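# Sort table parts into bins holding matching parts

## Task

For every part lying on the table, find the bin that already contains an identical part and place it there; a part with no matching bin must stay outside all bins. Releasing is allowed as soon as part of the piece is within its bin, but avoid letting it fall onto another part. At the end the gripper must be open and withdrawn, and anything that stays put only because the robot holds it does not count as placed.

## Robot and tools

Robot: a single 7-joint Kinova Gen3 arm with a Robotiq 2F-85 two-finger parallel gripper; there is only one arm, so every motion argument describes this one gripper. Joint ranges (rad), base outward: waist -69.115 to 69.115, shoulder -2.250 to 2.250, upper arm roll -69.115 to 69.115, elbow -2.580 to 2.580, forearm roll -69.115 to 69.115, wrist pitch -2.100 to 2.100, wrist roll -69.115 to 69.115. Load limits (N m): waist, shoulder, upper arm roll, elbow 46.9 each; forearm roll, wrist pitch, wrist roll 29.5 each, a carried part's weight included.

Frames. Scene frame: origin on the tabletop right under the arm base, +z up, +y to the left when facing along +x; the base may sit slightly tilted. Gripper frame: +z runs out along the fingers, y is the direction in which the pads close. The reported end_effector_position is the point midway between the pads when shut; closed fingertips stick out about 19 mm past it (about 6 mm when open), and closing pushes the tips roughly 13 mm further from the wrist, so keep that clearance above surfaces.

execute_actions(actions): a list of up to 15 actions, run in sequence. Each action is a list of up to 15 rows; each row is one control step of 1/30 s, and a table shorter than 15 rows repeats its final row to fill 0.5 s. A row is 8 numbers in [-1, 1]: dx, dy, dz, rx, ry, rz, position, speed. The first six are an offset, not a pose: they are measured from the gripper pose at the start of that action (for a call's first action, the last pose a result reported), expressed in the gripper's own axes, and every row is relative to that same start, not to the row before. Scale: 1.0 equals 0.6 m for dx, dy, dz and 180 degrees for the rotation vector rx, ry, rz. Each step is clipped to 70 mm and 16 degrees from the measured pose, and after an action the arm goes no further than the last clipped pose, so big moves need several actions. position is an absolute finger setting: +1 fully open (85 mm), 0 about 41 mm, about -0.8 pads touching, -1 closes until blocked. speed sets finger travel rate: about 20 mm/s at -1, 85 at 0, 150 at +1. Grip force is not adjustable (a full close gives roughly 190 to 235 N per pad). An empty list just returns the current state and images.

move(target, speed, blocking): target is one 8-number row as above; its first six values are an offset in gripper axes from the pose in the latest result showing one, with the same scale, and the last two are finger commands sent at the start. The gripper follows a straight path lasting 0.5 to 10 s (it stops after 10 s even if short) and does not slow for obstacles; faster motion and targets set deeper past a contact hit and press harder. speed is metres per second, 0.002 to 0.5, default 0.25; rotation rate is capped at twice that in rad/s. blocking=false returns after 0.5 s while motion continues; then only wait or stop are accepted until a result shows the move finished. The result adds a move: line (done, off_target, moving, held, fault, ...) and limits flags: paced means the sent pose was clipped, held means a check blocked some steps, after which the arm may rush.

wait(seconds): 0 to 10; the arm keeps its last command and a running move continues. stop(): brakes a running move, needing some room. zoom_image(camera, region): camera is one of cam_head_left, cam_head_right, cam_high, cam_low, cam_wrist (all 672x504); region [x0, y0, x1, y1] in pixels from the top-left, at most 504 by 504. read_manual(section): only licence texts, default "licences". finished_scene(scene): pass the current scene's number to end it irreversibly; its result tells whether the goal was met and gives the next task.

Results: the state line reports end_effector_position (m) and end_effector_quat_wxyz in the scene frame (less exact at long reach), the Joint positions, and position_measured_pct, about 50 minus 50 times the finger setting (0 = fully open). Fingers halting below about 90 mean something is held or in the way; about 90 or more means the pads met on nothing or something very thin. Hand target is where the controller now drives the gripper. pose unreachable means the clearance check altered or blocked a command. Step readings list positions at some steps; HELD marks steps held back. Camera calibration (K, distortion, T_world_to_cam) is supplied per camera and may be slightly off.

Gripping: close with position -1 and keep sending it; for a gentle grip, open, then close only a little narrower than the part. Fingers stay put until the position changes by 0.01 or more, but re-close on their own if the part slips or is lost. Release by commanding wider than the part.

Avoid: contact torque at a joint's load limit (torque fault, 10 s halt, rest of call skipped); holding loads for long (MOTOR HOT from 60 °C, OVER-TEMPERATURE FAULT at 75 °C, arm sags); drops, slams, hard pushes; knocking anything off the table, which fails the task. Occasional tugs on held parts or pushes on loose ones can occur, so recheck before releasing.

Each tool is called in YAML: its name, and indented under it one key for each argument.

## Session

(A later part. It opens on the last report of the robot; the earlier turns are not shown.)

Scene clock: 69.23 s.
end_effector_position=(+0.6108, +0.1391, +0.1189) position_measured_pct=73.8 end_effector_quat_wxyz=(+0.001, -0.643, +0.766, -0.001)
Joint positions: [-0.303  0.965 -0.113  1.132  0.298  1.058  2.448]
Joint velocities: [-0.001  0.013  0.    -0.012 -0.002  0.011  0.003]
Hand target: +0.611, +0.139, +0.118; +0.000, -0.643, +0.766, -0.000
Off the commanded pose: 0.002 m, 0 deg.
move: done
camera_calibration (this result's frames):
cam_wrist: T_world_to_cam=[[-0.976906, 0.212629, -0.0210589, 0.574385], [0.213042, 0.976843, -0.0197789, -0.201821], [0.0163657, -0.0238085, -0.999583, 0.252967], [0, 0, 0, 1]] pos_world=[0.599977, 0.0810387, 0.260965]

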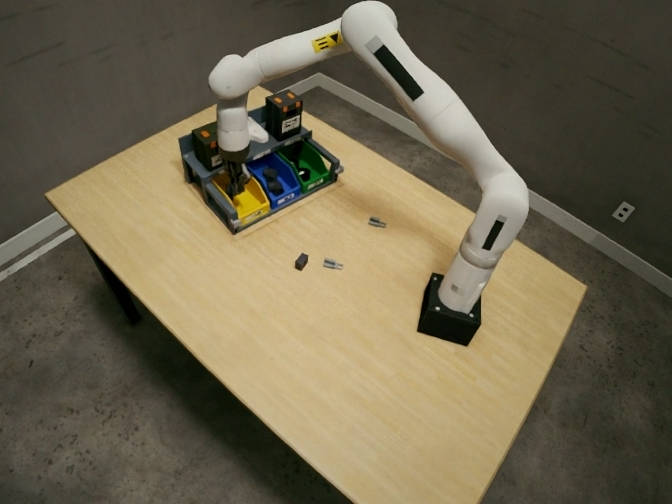

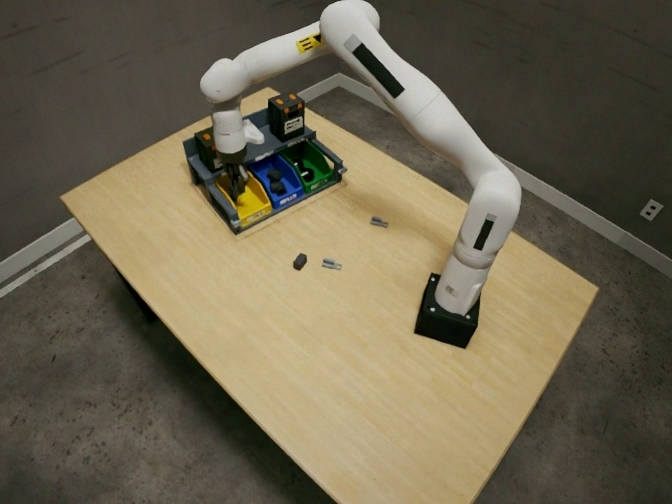

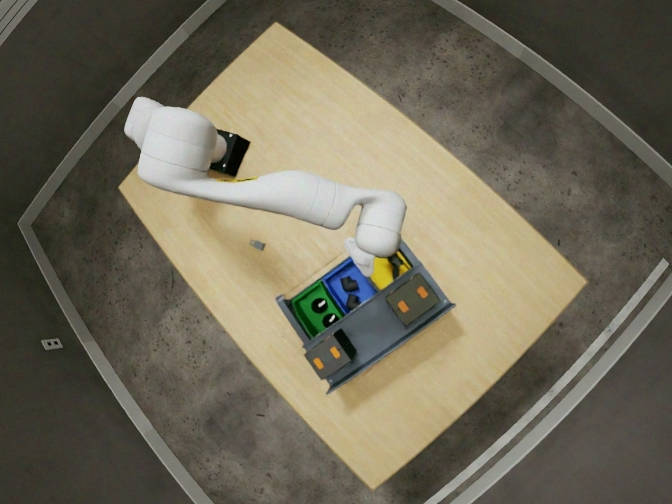

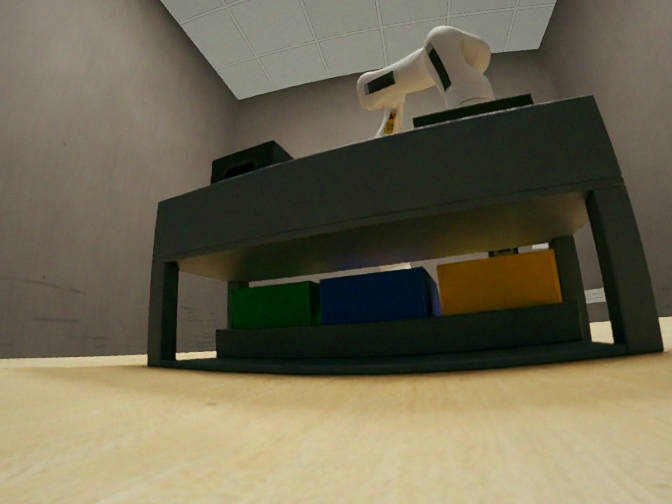

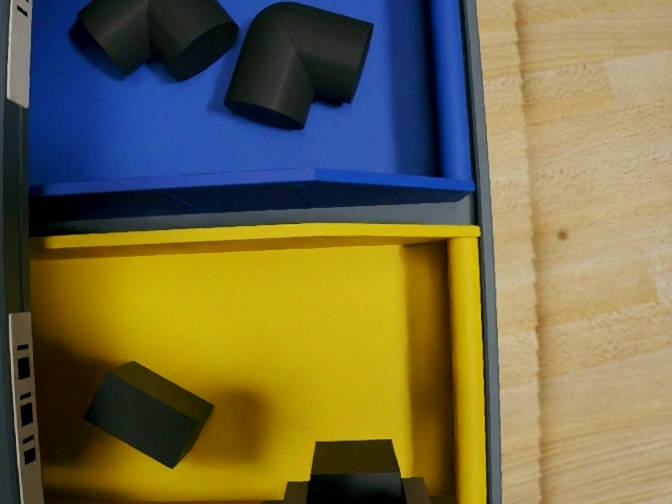

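move:
  target: [0.005,-0.013,0.13,0,0,0,-1,0]
  speed: 0.12

zoom_image:
  camera: "cam_head_right"
  region: [190, 140, 290, 240]

Scene clock: 71.70 s.
end_effector_position=(+0.6184, +0.1347, +0.0411) position_measured_pct=73.8 end_effector_quat_wxyz=(+0.001, -0.643, +0.766, -0.001)
Joint positions: [-0.278  1.09  -0.101  1.123  0.318  0.939  2.449]
Joint velocities: [ 0.001  0.005 -0.    -0.001  0.001 -0.001 -0.   ]
Hand target: +0.618, +0.135, +0.041; +0.001, -0.643, +0.766, -0.001
Off the commanded pose: 0.000 m, 0 deg.
move: done
camera_calibration (this result's frames):
cam_wrist: T_world_to_cam=[[-0.976814, 0.213023, -0.021362, 0.581023], [0.213442, 0.976757, -0.0197109, -0.200839], [0.0166666, -0.0238134, -0.999577, 0.174788], [0, 0, 0, 1]] pos_world=[0.607506, 0.0765615, 0.183168]

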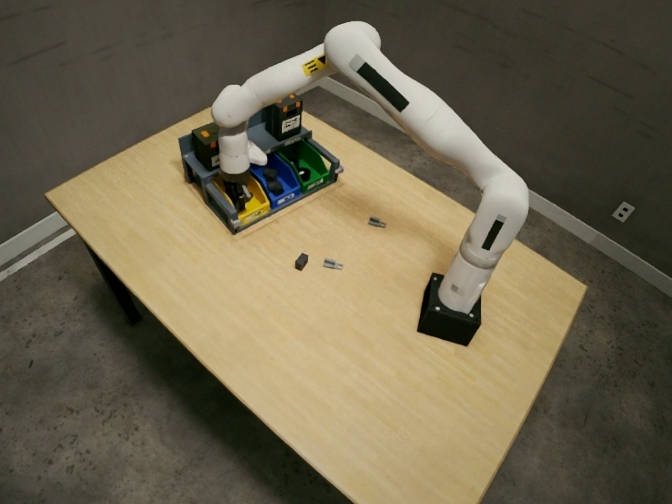

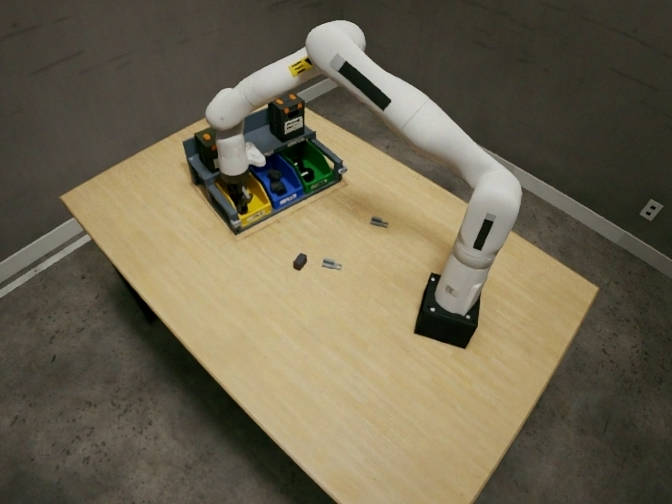

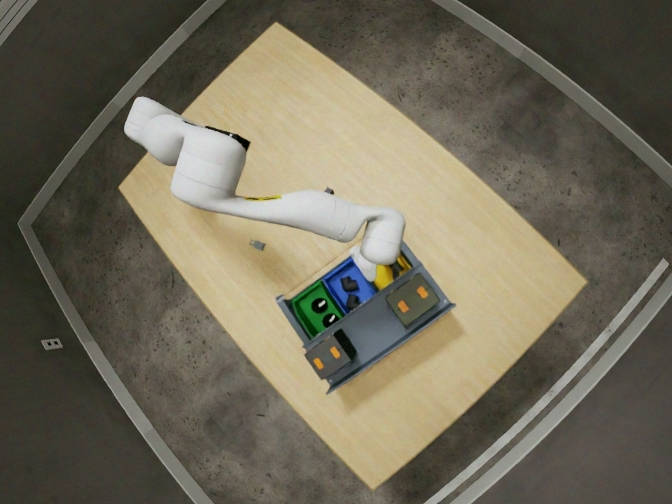

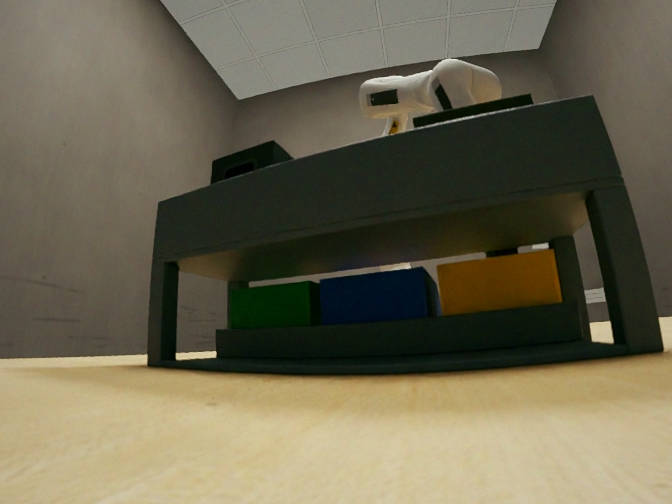

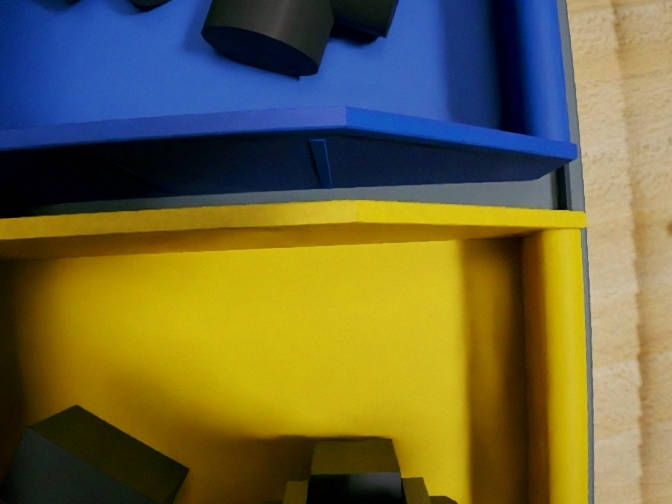

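Region (190, 140, 290, 240) of cam_head_right's 672x504 image, scaled by 5.040, with more detail than that image has.

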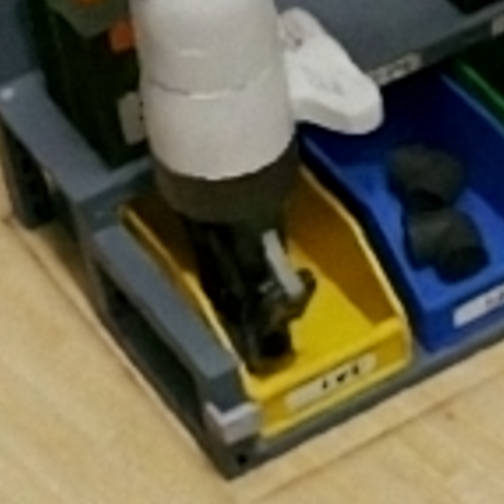

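execute_actions:
  actions:
    - [[0,0,0.002,0,0,0,-1,0],[0,0,0.004,0,0,0,-1,0],[0,0,0.004,0,0,0,-1,0],[0,0,0.004,0,0,0,-0.28,0],[0,0,0.004,0,0,0,-0.28,0],[0,0,0.004,0,0,0,-0.28,0],[0,0,0.004,0,0,0,-0.28,0],[0,0,0.004,0,0,0,-0.28,0],[0,0,0.004,0,0,0,-0.28,0],[0,0,0.004,0,0,0,-0.28,0],[0,0,0.004,0,0,0,-0.28,0],[0,0,0.002,0,0,0,-0.28,0],[0,0,-0.002,0,0,0,-0.28,0],[0,0,-0.008,0,0,0,-0.28,0],[0,0,-0.016,0,0,0,-0.28,0]]
    - [[0,0,-0.022,0,0,0,-0.28,0],[0,0,-0.032,0,0,0,-0.28,0],[0,0,-0.042,0,0,0,-0.28,0],[0,0,-0.052,0,0,0,-0.28,0],[0,0,-0.062,0,0,0,-0.28,0],[0,0,-0.072,0,0,0,-0.28,0],[0,0,-0.081,0,0,0,-0.28,0],[0,0,-0.089,0,0,0,-0.28,0],[0,0,-0.095,0,0,0,-0.28,0],[0,0,-0.1,0,0,0,-0.28,0]]

Scene clock: 74.07 s.
end_effector_position=(+0.6181, +0.1349, +0.1007) position_measured_pct=63.9 end_effector_quat_wxyz=(+0.001, -0.643, +0.766, -0.001)
Joint positions: [-0.29   1.001 -0.111  1.112  0.302  1.04   2.46 ]
Joint velocities: [-0.004 -0.03  -0.002 -0.005 -0.005  0.04   0.003]
Hand target: +0.618, +0.135, +0.103; +0.001, -0.643, +0.766, -0.001
Off the commanded pose: 0.002 m, 0 deg.
Step readings (end_effector_position; steps 1 to 15: 1st action; 16 to 30: 2nd action):
0: (+0.6184, +0.1346, +0.0409)
1: (+0.6184, +0.1347, +0.0408)
2: (+0.6184, +0.1347, +0.0404)
4: (+0.6184, +0.1347, +0.0394)
8: (+0.6185, +0.1347, +0.0390)
15: (+0.6184, +0.1345, +0.0426)
16: (+0.6185, +0.1345, +0.0452)
17: (+0.6185, +0.1345, +0.0485)
19: (+0.6185, +0.1345, +0.0569)
23: (+0.6185, +0.1347, +0.0778)
30: end_effector_position above
camera_calibration (this result's frames):
cam_wrist: T_world_to_cam=[[-0.976899, 0.212653, -0.0211532, 0.582006], [0.213065, 0.976842, -0.0195744, -0.199606], [0.0165008, -0.0236292, -0.999585, 0.234461], [0, 0, 0, 1]] pos_world=[0.607221, 0.0767586, 0.242768]

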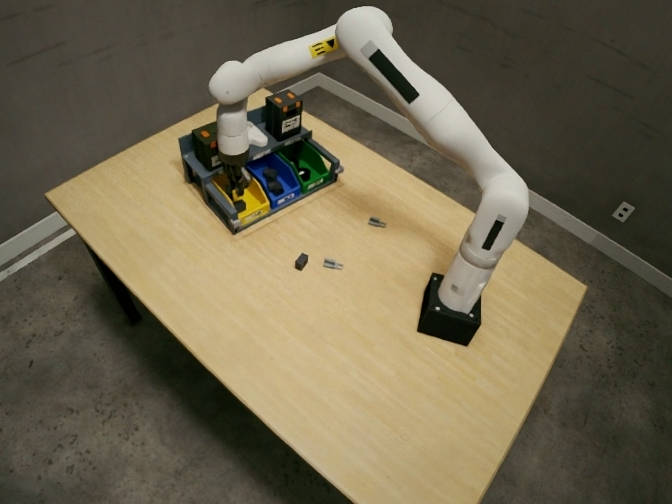

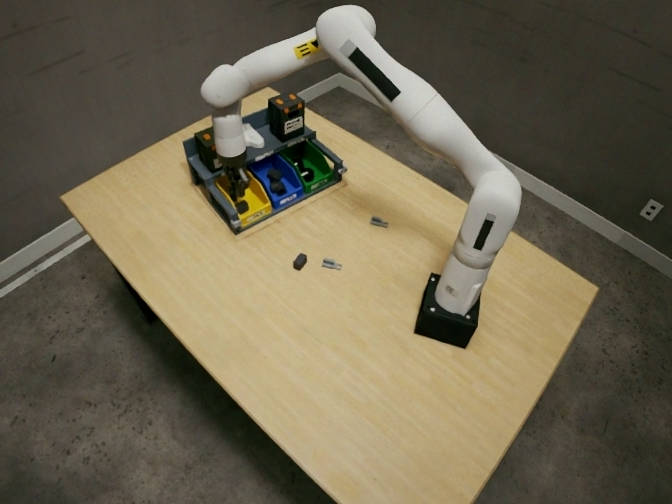

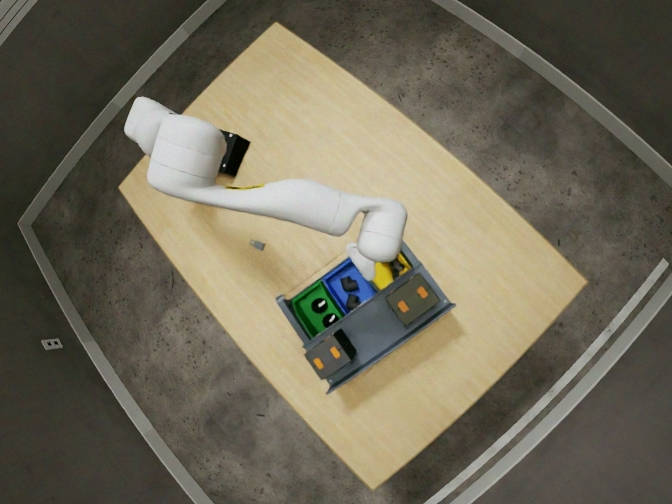

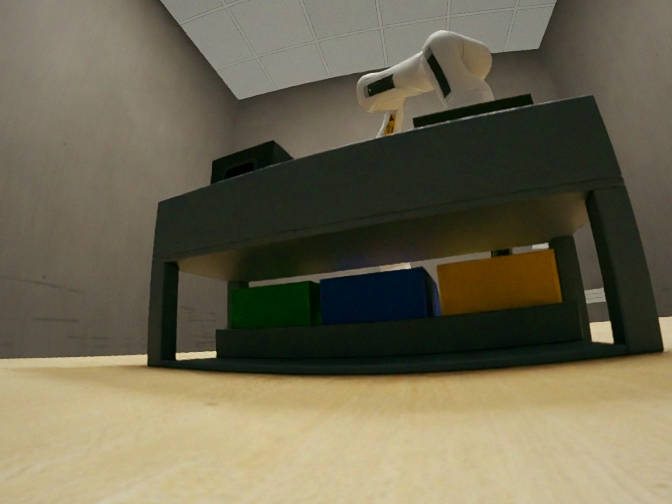

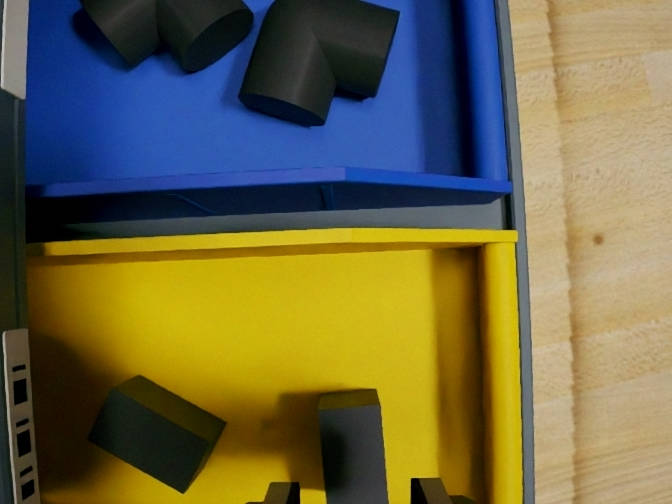

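move:
  target: [0.057,0.415,0.008,0,0,-0.117,0.1,0]
  speed: 0.3

Scene clock: 76.17 s.
end_effector_position=(+0.3675, +0.1429, +0.0944) position_measured_pct=45.2 end_effector_quat_wxyz=(+0.000, +0.772, -0.636, +0.002)
Joint positions: [-0.487  0.682 -0.115  2.032  0.502  0.515  2.303]
Joint velocities: [-0.016 -0.006  0.003  0.006  0.008 -0.007 -0.013]
Hand target: +0.367, +0.143, +0.095; -0.000, +0.772, -0.635, +0.002
Off the commanded pose: 0.002 m, 0 deg.
move: done
camera_calibration (this result's frames):
cam_wrist: T_world_to_cam=[[-0.988276, -0.151259, -0.0207502, 0.391475], [-0.150777, 0.988298, -0.0231023, -0.021746], [0.0240018, -0.0197028, -0.999518, 0.229121], [0, 0, 0, 1]] pos_world=[0.378108, 0.0852198, 0.236631]

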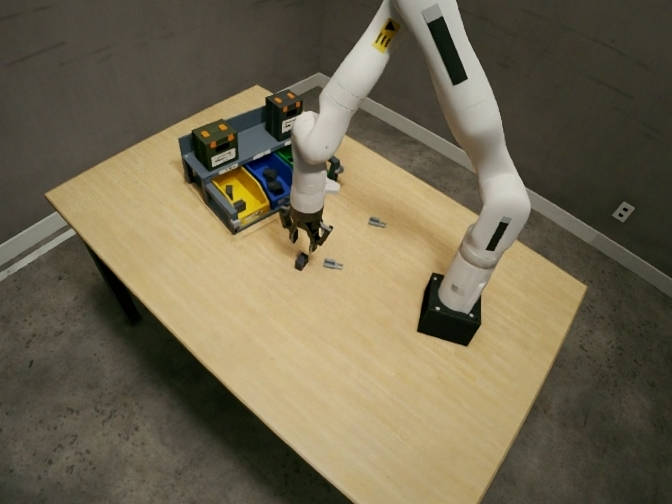

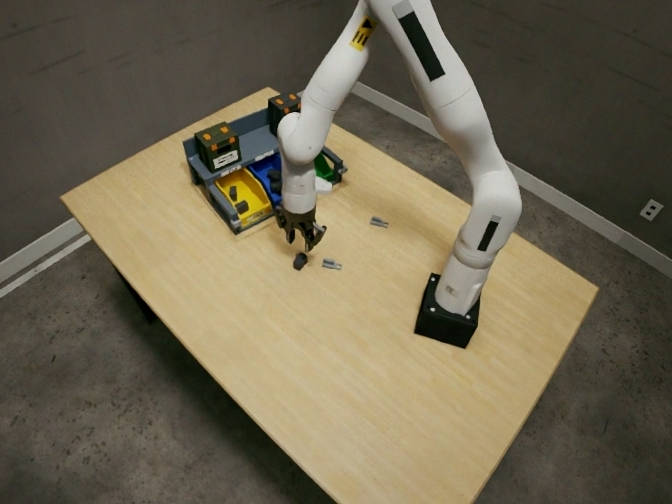

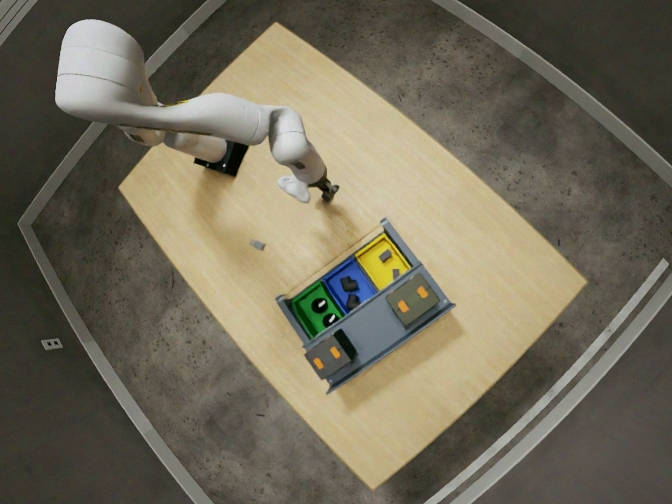

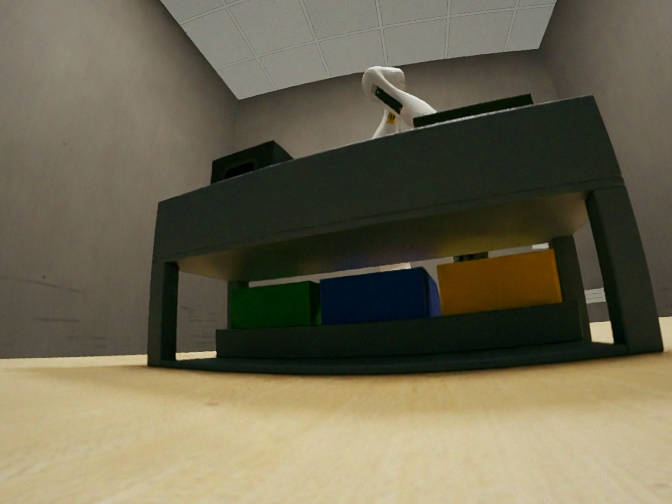

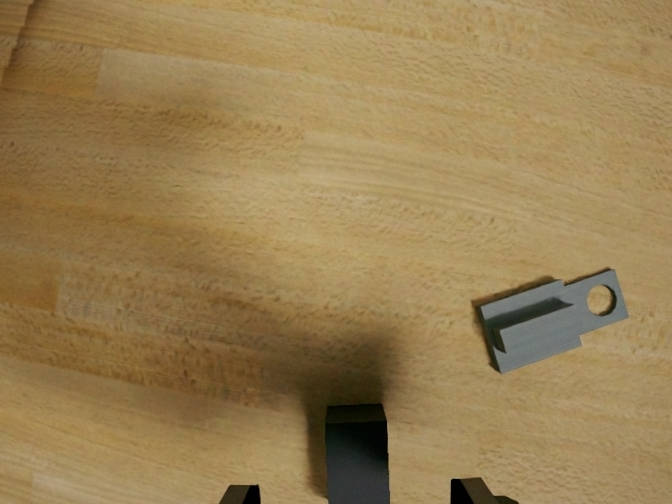

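move:
  target: [-0.0035,0.002,0.1123,0,0,0,0.1,0]
  speed: 0.14

execute_actions:
  actions:
    - [[0,0,0,0,0,0,-1,0.2]]

move:
  target: [0.1643,-0.384,-0.155,0,0,0.117,-1,0.2]
  speed: 0.3

Scene clock: 78.50 s.
end_effector_position=(+0.3664, +0.1444, +0.0270) position_measured_pct=45.2 end_effector_quat_wxyz=(+0.000, +0.772, -0.636, +0.002)
Joint positions: [-0.536  0.846 -0.015  2.043  0.59   0.326  2.217]
Joint velocities: [-0.003  0.005  0.001 -0.     0.001 -0.002 -0.001]
Hand target: +0.366, +0.144, +0.027; +0.000, +0.772, -0.636, +0.002
Off the commanded pose: 0.000 m, 0 deg.
move: done
camera_calibration (this result's frames):
cam_wrist: T_world_to_cam=[[-0.988331, -0.150796, -0.0215114, 0.389238], [-0.150291, 0.988364, -0.0234284, -0.0251096], [0.0247941, -0.019922, -0.999494, 0.161566], [0, 0, 0, 1]] pos_world=[0.376916, 0.0867318, 0.169269]

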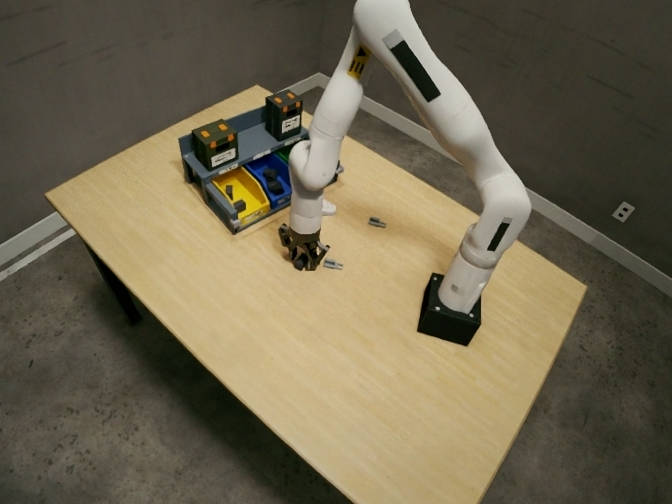

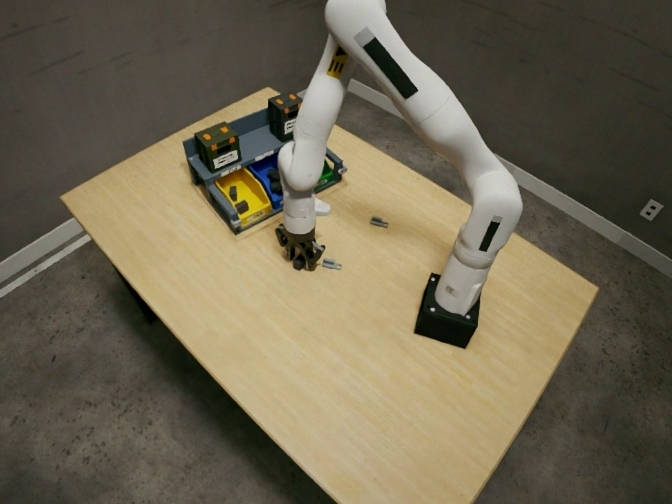

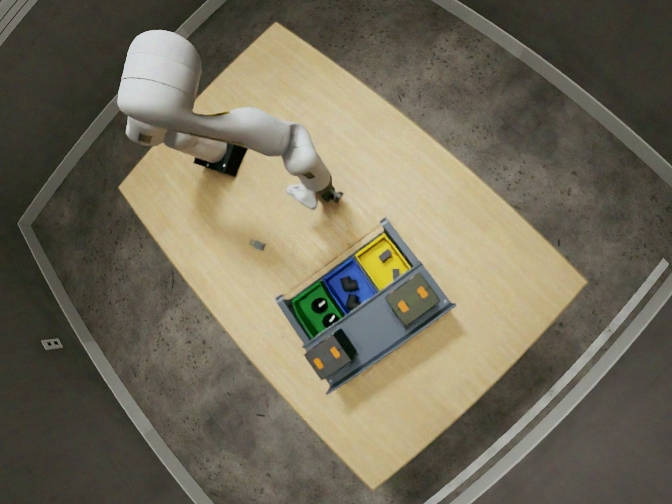

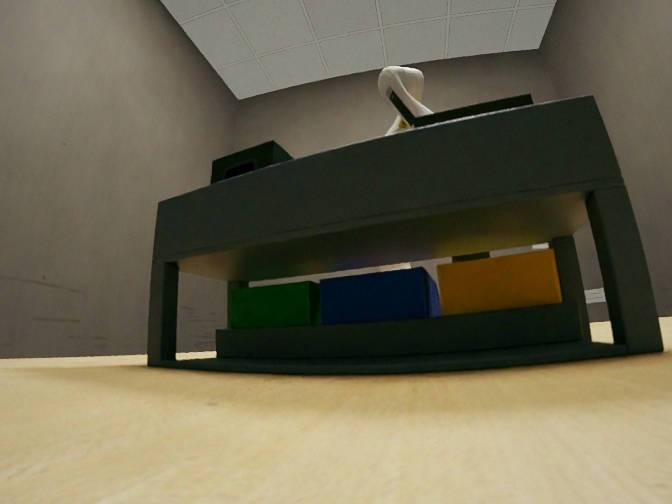

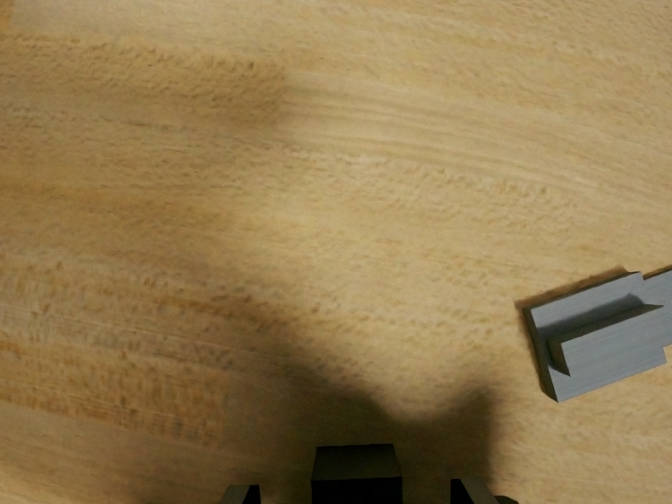

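Scene clock: 79.00 s.
end_effector_position=(+0.3665, +0.1444, +0.0274) position_measured_pct=73.8 end_effector_quat_wxyz=(+0.000, +0.772, -0.636, +0.002)
Joint positions: [-0.536  0.846 -0.015  2.044  0.59   0.327  2.217]
Joint velocities: [-0.    -0.     0.001 -0.001  0.     0.     0.001]
Hand target: +0.366, +0.144, +0.027; +0.000, +0.772, -0.636, +0.002
Off the commanded pose: 0.000 m, 0 deg.
Step readings (end_effector_position):
0: (+0.3664, +0.1444, +0.0270)
1: (+0.3664, +0.1444, +0.0270)
2: (+0.3664, +0.1444, +0.0270)
4: (+0.3664, +0.1444, +0.0270)
8: (+0.3664, +0.1444, +0.0270)
15: end_effector_position above
camera_calibration (this result's frames):
cam_wrist: T_world_to_cam=[[-0.988315, -0.150845, -0.0218994, 0.389314], [-0.150334, 0.988359, -0.0233761, -0.0251191], [0.0251707, -0.0198107, -0.999487, 0.161765], [0, 0, 0, 1]] pos_world=[0.376917, 0.0867576, 0.169621]

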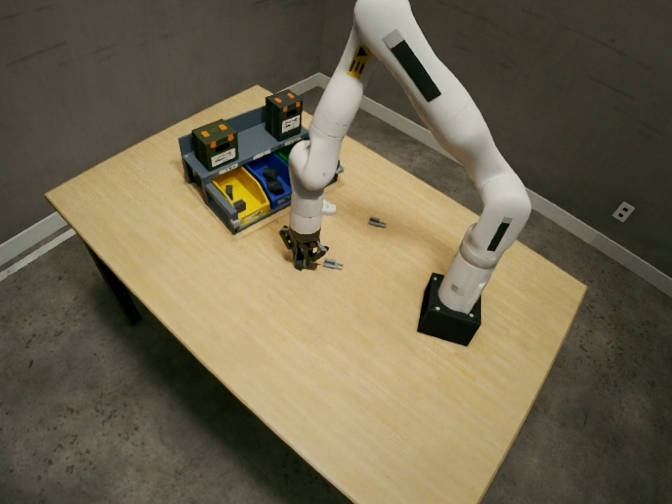

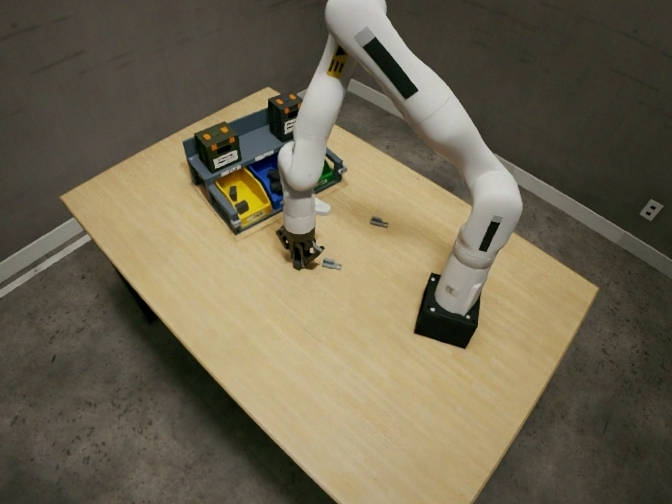

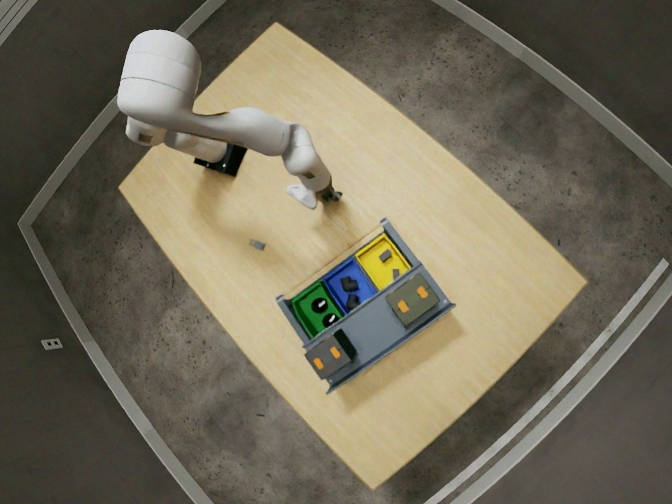

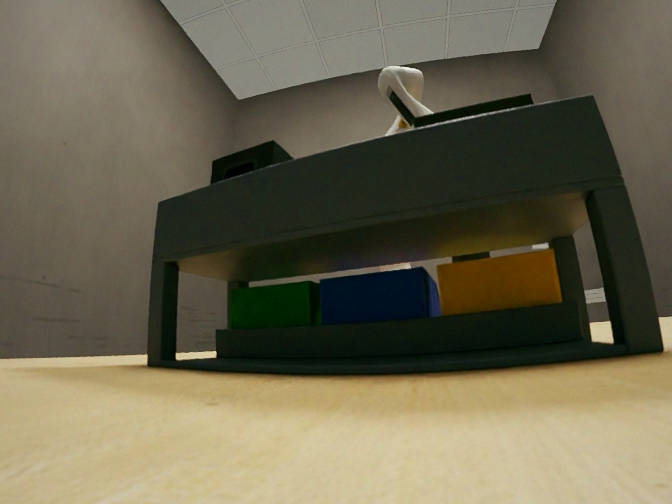

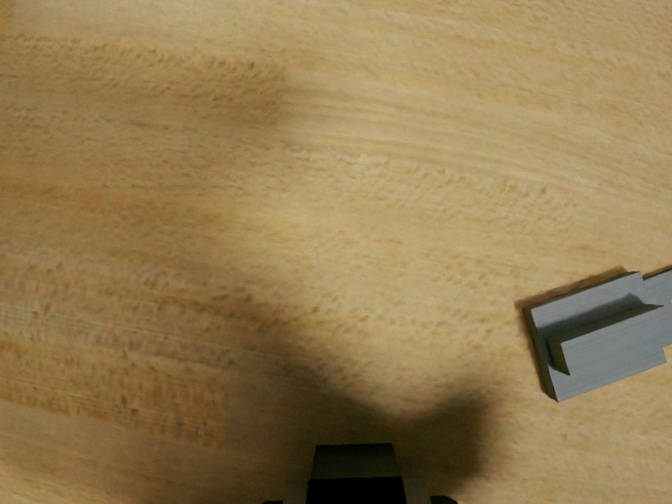

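Scene clock: 80.57 s.
end_effector_position=(+0.6108, +0.0929, +0.1223) position_measured_pct=73.8 end_effector_quat_wxyz=(+0.001, -0.643, +0.766, -0.001)
Joint positions: [-0.218  0.922 -0.138  1.192  0.321  1.034  2.496]
Joint velocities: [ 0.001  0.012 -0.    -0.013 -0.002  0.009  0.003]
Hand target: +0.611, +0.093, +0.122; +0.001, -0.643, +0.766, -0.000
Off the commanded pose: 0.001 m, 0 deg.
move: done
camera_calibration (this result's frames):
cam_wrist: T_world_to_cam=[[-0.976578, 0.214055, -0.0218369, 0.584022], [0.214471, 0.976547, -0.0189294, -0.157505], [0.0172728, -0.0231694, -0.999582, 0.254662], [0, 0, 0, 1]] pos_world=[0.599725, 0.0346983, 0.264327]

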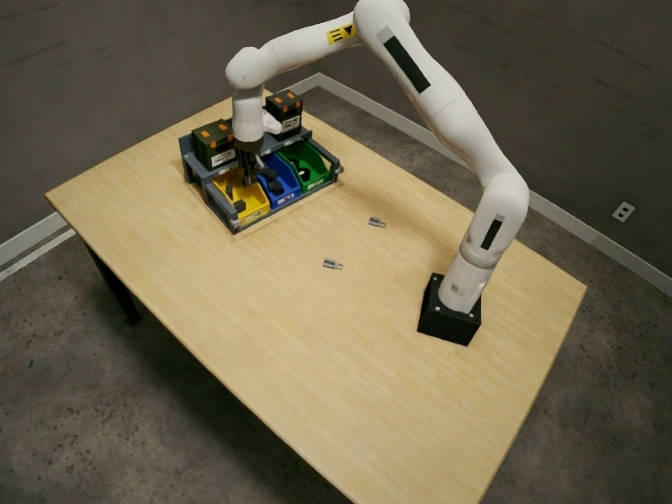

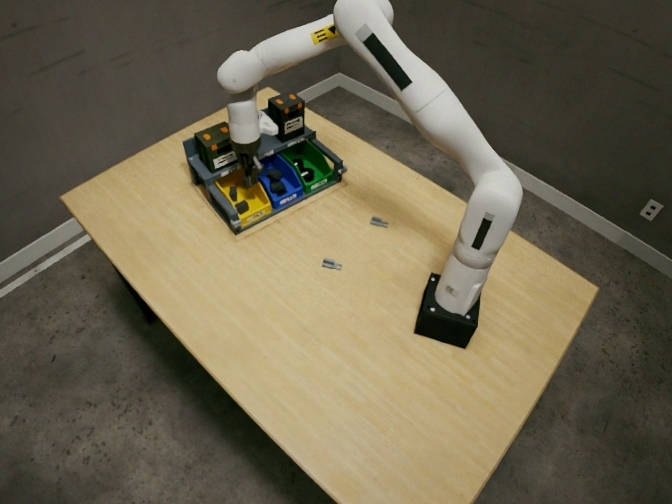

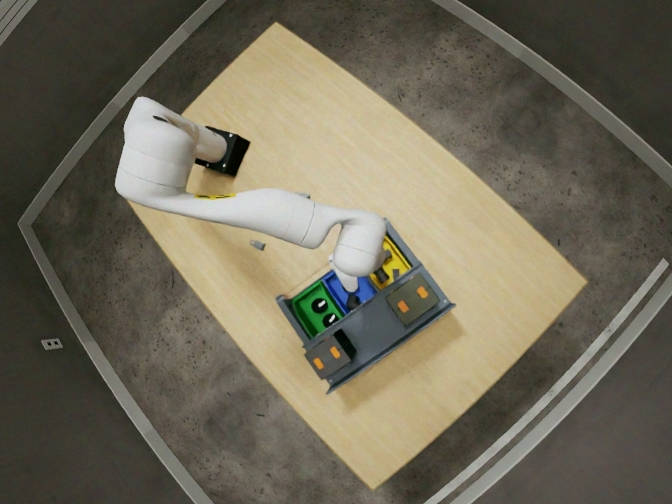

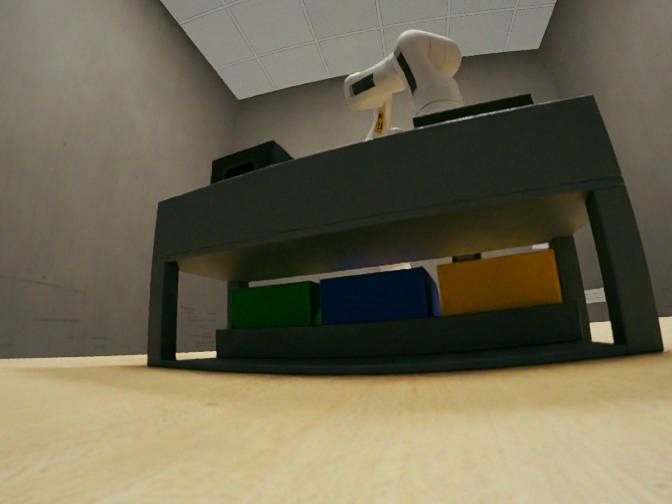

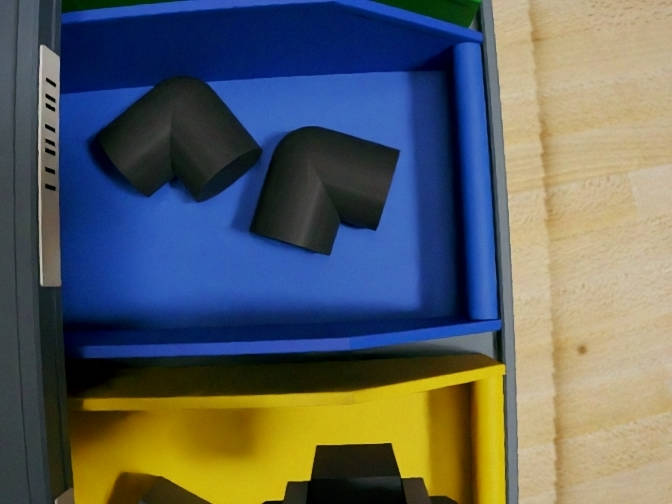

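move:
  target: [0.001,0,0.138,0,0,0,-1,0]
  speed: 0.12

Scene clock: 82.17 s.
end_effector_position=(+0.6112, +0.0921, +0.0397) position_measured_pct=73.8 end_effector_quat_wxyz=(+0.001, -0.643, +0.766, -0.001)
Joint positions: [-0.203  1.047 -0.12   1.214  0.349  0.886  2.478]
Joint velocities: [ 0.001  0.004  0.    -0.002  0.    -0.001  0.001]
Hand target: +0.611, +0.092, +0.039; +0.001, -0.643, +0.766, -0.001
Off the commanded pose: 0.000 m, 0 deg.
move: done
camera_calibration (this result's frames):
cam_wrist: T_world_to_cam=[[-0.976475, 0.214492, -0.022146, 0.582701], [0.214917, 0.976447, -0.0190091, -0.158659], [0.0175471, -0.0233214, -0.999574, 0.171837], [0, 0, 0, 1]] pos_world=[0.600076, 0.033945, 0.181653]

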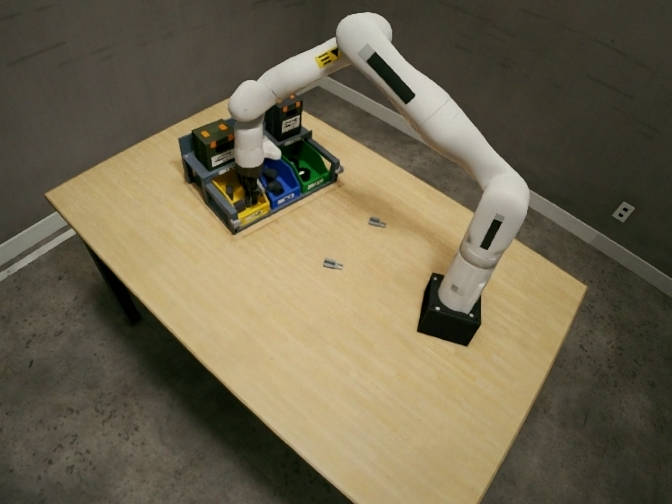

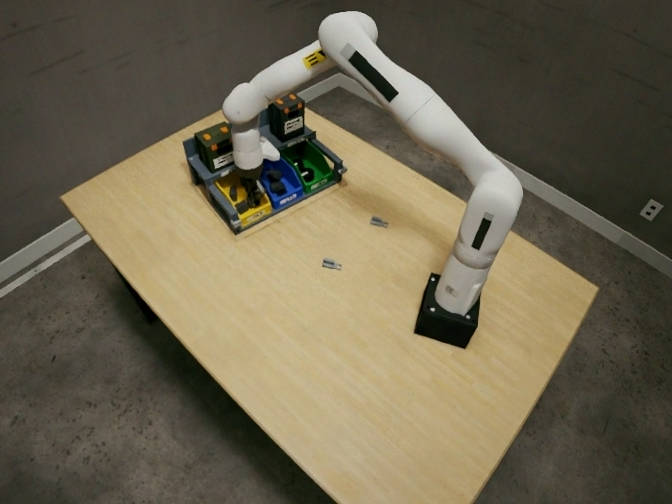

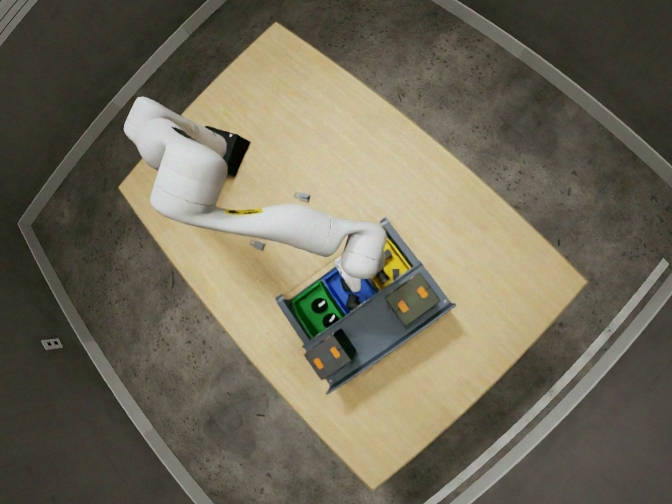

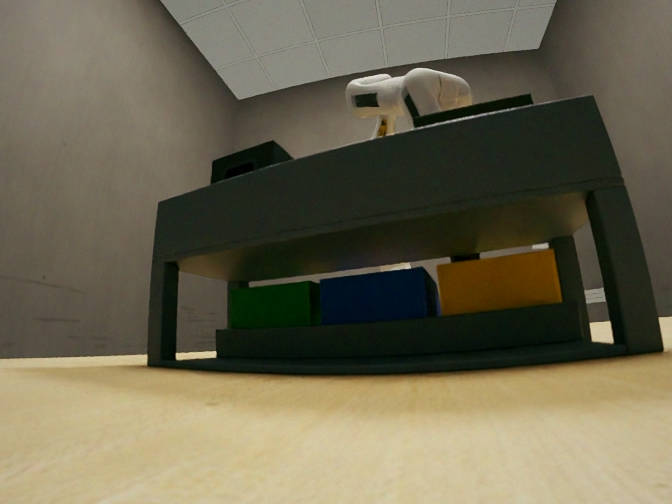

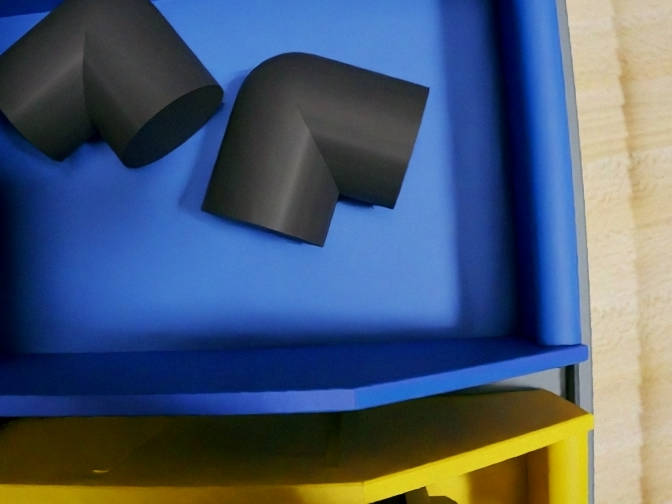

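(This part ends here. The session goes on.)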